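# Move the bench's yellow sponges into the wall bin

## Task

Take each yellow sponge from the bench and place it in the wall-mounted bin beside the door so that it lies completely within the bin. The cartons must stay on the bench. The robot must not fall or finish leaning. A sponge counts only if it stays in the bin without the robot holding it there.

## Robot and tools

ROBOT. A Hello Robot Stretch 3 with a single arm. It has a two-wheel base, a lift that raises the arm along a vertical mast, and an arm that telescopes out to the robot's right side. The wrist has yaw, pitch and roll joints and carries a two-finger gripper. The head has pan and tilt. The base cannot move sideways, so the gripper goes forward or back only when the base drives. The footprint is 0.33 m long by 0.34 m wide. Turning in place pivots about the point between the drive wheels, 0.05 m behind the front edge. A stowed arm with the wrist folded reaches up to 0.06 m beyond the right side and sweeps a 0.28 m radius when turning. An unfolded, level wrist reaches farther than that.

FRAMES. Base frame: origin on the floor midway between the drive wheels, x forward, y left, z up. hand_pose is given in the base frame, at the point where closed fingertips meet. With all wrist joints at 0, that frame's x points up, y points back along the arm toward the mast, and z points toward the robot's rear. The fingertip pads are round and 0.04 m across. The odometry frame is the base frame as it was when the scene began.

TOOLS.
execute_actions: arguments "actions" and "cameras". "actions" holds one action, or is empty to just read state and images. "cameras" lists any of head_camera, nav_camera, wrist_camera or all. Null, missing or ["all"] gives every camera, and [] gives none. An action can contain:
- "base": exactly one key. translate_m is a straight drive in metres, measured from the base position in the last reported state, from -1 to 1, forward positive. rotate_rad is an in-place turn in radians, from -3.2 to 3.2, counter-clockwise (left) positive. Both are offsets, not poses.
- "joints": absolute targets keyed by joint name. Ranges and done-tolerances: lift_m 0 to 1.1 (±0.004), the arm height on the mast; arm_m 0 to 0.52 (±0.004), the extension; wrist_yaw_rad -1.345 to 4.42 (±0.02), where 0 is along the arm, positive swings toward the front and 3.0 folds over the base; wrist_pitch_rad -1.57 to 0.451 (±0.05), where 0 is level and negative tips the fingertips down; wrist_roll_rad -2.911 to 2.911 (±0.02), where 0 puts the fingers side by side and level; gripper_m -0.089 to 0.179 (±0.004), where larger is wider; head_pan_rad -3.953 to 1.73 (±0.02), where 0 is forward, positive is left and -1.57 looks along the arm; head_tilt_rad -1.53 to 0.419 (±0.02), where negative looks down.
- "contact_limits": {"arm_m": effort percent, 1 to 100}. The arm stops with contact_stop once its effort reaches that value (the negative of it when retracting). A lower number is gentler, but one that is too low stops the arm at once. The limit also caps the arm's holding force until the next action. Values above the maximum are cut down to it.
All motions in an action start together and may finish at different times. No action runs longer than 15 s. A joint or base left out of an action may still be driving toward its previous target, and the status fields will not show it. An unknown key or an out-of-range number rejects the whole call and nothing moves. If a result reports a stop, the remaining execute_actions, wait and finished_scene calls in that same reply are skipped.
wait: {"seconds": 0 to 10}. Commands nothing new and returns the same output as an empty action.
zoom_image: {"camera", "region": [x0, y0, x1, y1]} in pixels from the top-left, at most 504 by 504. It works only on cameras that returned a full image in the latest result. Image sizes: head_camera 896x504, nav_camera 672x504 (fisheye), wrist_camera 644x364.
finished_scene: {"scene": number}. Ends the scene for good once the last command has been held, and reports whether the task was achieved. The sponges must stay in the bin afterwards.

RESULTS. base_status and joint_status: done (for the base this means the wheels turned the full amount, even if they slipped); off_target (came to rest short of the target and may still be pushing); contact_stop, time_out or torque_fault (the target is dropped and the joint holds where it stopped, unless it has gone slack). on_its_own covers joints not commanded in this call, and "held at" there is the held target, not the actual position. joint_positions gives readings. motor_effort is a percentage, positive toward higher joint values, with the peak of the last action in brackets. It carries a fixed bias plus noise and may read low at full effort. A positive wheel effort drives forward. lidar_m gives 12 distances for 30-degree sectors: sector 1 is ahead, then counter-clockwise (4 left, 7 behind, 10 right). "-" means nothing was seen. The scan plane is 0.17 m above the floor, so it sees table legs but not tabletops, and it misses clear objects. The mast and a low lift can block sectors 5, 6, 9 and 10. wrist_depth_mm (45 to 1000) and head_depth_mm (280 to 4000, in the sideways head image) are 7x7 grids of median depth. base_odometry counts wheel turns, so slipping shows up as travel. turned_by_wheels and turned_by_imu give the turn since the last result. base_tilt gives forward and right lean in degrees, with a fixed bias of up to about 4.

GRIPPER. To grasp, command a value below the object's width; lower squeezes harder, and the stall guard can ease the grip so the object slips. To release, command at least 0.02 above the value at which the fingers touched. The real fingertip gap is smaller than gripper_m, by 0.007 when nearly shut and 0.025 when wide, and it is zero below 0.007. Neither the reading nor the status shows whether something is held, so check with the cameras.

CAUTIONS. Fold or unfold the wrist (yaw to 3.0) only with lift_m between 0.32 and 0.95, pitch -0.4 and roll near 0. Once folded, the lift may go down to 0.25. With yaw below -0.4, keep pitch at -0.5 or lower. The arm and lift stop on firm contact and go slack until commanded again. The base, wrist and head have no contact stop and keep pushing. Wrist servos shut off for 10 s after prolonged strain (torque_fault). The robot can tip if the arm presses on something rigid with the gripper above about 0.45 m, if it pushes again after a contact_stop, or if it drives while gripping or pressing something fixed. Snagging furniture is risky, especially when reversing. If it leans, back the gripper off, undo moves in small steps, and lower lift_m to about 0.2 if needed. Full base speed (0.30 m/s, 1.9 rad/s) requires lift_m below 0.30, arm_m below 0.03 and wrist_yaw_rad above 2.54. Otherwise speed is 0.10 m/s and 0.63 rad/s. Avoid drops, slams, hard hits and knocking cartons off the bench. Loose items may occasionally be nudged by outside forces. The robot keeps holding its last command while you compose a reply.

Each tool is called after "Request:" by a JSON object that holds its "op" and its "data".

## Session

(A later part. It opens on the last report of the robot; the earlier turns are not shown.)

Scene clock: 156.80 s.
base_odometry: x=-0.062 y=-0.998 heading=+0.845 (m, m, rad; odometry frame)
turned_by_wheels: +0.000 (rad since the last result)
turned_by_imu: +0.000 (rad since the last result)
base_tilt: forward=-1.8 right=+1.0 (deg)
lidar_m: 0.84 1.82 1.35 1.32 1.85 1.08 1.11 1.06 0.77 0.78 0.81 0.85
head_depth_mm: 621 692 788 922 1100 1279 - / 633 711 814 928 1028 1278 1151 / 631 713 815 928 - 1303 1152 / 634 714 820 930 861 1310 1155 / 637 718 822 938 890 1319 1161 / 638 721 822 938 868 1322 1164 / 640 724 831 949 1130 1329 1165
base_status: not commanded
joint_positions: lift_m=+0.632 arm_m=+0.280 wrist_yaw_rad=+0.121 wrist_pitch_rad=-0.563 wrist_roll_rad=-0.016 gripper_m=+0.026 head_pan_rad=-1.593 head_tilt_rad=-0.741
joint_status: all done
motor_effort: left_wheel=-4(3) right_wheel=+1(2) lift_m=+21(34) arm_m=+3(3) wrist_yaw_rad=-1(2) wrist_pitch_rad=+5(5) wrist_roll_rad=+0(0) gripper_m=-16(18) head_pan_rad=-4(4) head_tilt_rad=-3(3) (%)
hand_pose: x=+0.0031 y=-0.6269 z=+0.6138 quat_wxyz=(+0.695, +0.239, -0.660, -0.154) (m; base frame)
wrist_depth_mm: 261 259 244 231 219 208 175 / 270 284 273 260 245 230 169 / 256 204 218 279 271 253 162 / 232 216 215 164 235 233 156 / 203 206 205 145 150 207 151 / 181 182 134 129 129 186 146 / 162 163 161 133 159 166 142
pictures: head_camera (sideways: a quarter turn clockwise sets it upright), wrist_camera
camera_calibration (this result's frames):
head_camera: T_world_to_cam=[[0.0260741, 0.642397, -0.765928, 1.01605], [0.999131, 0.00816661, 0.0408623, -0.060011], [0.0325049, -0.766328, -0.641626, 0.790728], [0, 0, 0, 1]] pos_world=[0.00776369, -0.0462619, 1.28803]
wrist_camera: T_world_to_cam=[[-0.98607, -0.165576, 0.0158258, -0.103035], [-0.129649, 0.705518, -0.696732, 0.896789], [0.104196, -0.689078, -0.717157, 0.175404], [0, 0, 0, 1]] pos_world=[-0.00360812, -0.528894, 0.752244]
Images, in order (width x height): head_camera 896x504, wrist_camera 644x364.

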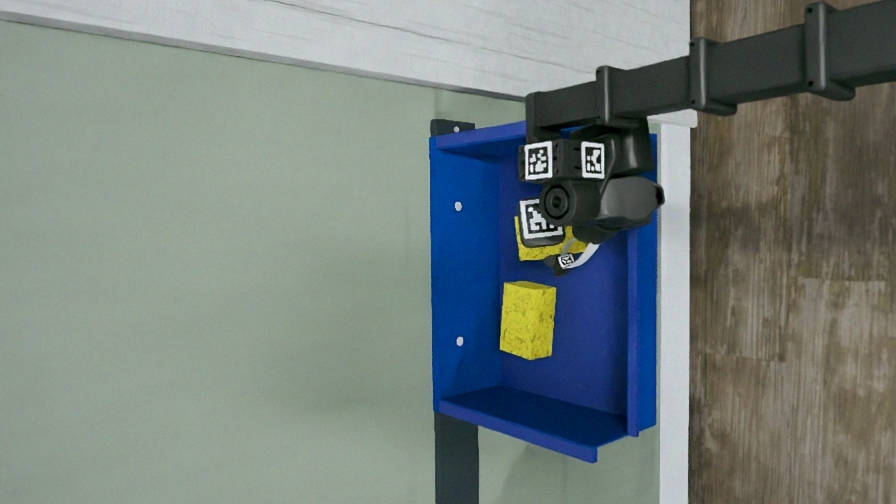

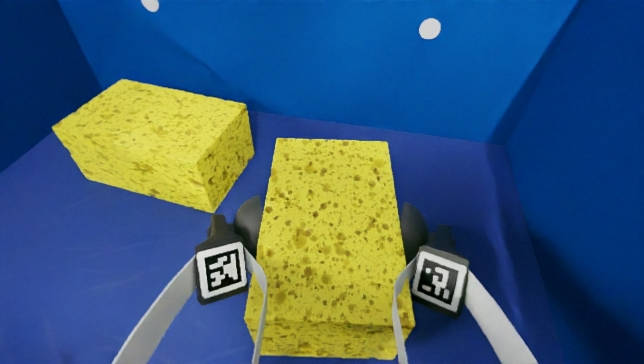

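Request:
{"op": "execute_actions", "data": {"actions": [{"joints":{"gripper_m":0.1,"lift_m":0.628}}], "cameras": ["wrist_camera"]}}

Request:
{"op": "execute_actions", "data": {"actions": [{"joints":{"lift_m":0.75}}], "cameras": ["wrist_camera","head_camera"]}}

Scene clock: 158.63 s.
base_odometry: x=-0.062 y=-0.998 heading=+0.845 (m, m, rad; odometry frame)
turned_by_wheels: +0.000 (rad since the last result)
turned_by_imu: +0.000 (rad since the last result)
base_tilt: forward=-1.9 right=+1.0 (deg)
lidar_m: 0.84 1.82 1.35 1.32 1.85 1.08 1.11 1.05 0.77 0.78 0.81 0.84
head_depth_mm: 622 693 787 922 1100 1284 - / 631 711 813 926 1029 1287 1148 / 635 716 818 928 - 1304 1152 / 636 718 816 938 863 1317 1156 / 637 718 821 938 892 1319 1160 / 637 719 825 938 867 1321 1170 / 640 722 827 948 1126 1328 1162
base_status: not commanded
joint_positions: lift_m=+0.628 arm_m=+0.280 wrist_yaw_rad=+0.121 wrist_pitch_rad=-0.563 wrist_roll_rad=-0.016 gripper_m=+0.100 head_pan_rad=-1.593 head_tilt_rad=-0.741
joint_status: all done
motor_effort: left_wheel=-4(3) right_wheel=+2(2) lift_m=+21(21) arm_m=+3(3) wrist_yaw_rad=-2(2) wrist_pitch_rad=+5(5) wrist_roll_rad=+0(0) gripper_m=+0(83) head_pan_rad=-4(4) head_tilt_rad=-3(3) (%)
hand_pose: x=+0.0031 y=-0.6269 z=+0.6098 quat_wxyz=(+0.695, +0.239, -0.660, -0.154) (m; base frame)
wrist_depth_mm: 260 260 244 232 220 210 174 / 268 276 267 260 244 231 168 / 248 198 213 272 265 251 162 / 226 217 218 171 227 229 156 / 200 200 197 149 157 203 151 / 177 177 170 131 136 186 146 / 159 159 157 137 155 160 141
pictures: wrist_camera
camera_calibration (this result's frames):
wrist_camera: T_world_to_cam=[[-0.98607, -0.165575, 0.0158251, -0.10297], [-0.12965, 0.705532, -0.696718, 0.893997], [0.104194, -0.689065, -0.717171, 0.172551], [0, 0, 0, 1]] pos_world=[-0.00360829, -0.528894, 0.748242]
Images, in order (width x height): wrist_camera 644x364.

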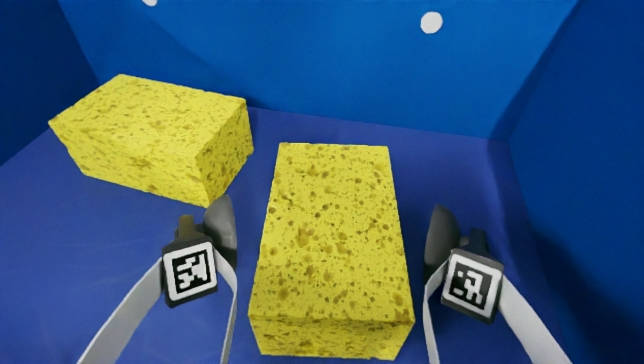

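Scene clock: 160.57 s.
base_odometry: x=-0.062 y=-0.998 heading=+0.845 (m, m, rad; odometry frame)
turned_by_wheels: +0.000 (rad since the last result)
turned_by_imu: +0.000 (rad since the last result)
base_tilt: forward=-1.8 right=+1.0 (deg)
lidar_m: 0.84 1.82 1.35 1.32 1.85 1.08 1.11 1.06 0.77 0.78 0.81 0.85
head_depth_mm: 620 693 789 907 1040 - 1123 / 632 713 817 886 1110 1284 1149 / 634 713 815 910 837 1306 1155 / 634 713 818 931 856 1314 1153 / 638 719 822 939 891 1318 1163 / 640 720 823 936 869 1319 1166 / 639 722 829 946 1126 1335 1169
base_status: not commanded
joint_positions: lift_m=+0.750 arm_m=+0.280 wrist_yaw_rad=+0.121 wrist_pitch_rad=-0.563 wrist_roll_rad=-0.016 gripper_m=+0.100 head_pan_rad=-1.593 head_tilt_rad=-0.741
joint_status: all done
motor_effort: left_wheel=-3(3) right_wheel=+2(1) lift_m=+36(37) arm_m=+3(3) wrist_yaw_rad=-2(2) wrist_pitch_rad=+4(5) wrist_roll_rad=+1(0) gripper_m=+0(0) head_pan_rad=-4(4) head_tilt_rad=-3(3) (%)
hand_pose: x=+0.0031 y=-0.6269 z=+0.7312 quat_wxyz=(+0.695, +0.239, -0.660, -0.154) (m; base frame)
wrist_depth_mm: 295 278 263 247 235 223 214 / 324 308 296 278 262 247 237 / 281 331 317 298 281 270 261 / 284 364 366 343 319 262 288 / 293 325 308 348 349 233 293 / 292 304 297 262 311 197 333 / 274 274 275 234 278 238 168
pictures: head_camera (sideways: a quarter turn clockwise sets it upright), wrist_camera
camera_calibration (this result's frames):
head_camera: T_world_to_cam=[[0.026074, 0.642397, -0.765928, 1.01605], [0.999131, 0.00816673, 0.0408623, -0.060011], [0.032505, -0.766328, -0.641626, 0.790728], [0, 0, 0, 1]] pos_world=[0.00776369, -0.0462619, 1.28803]
wrist_camera: T_world_to_cam=[[-0.98607, -0.165575, 0.0158251, -0.104892], [-0.12965, 0.705532, -0.696718, 0.978562], [0.104194, -0.689064, -0.717171, 0.259596], [0, 0, 0, 1]] pos_world=[-0.00360827, -0.528895, 0.869617]
Images, in order (width x height): head_camera 896x504, wrist_camera 644x364.

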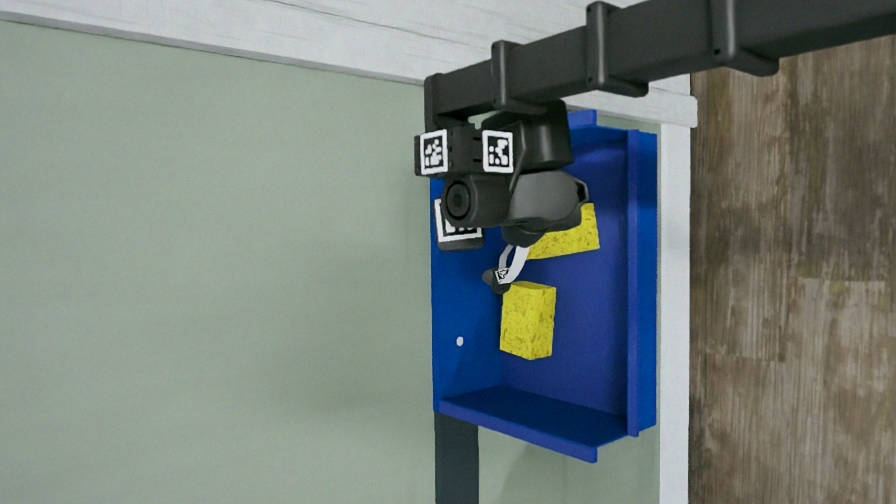

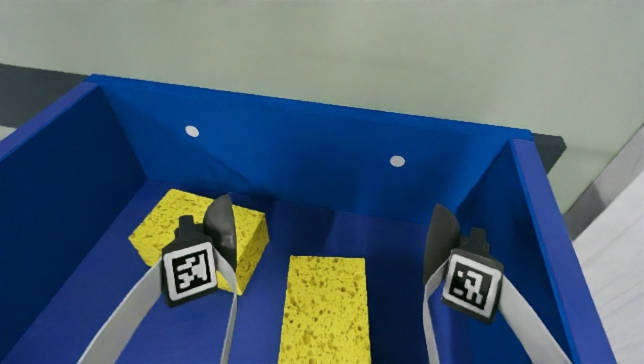

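Request:
{"op": "finished_scene", "data": {"scene": 2}}

The scene is finished: the task was done.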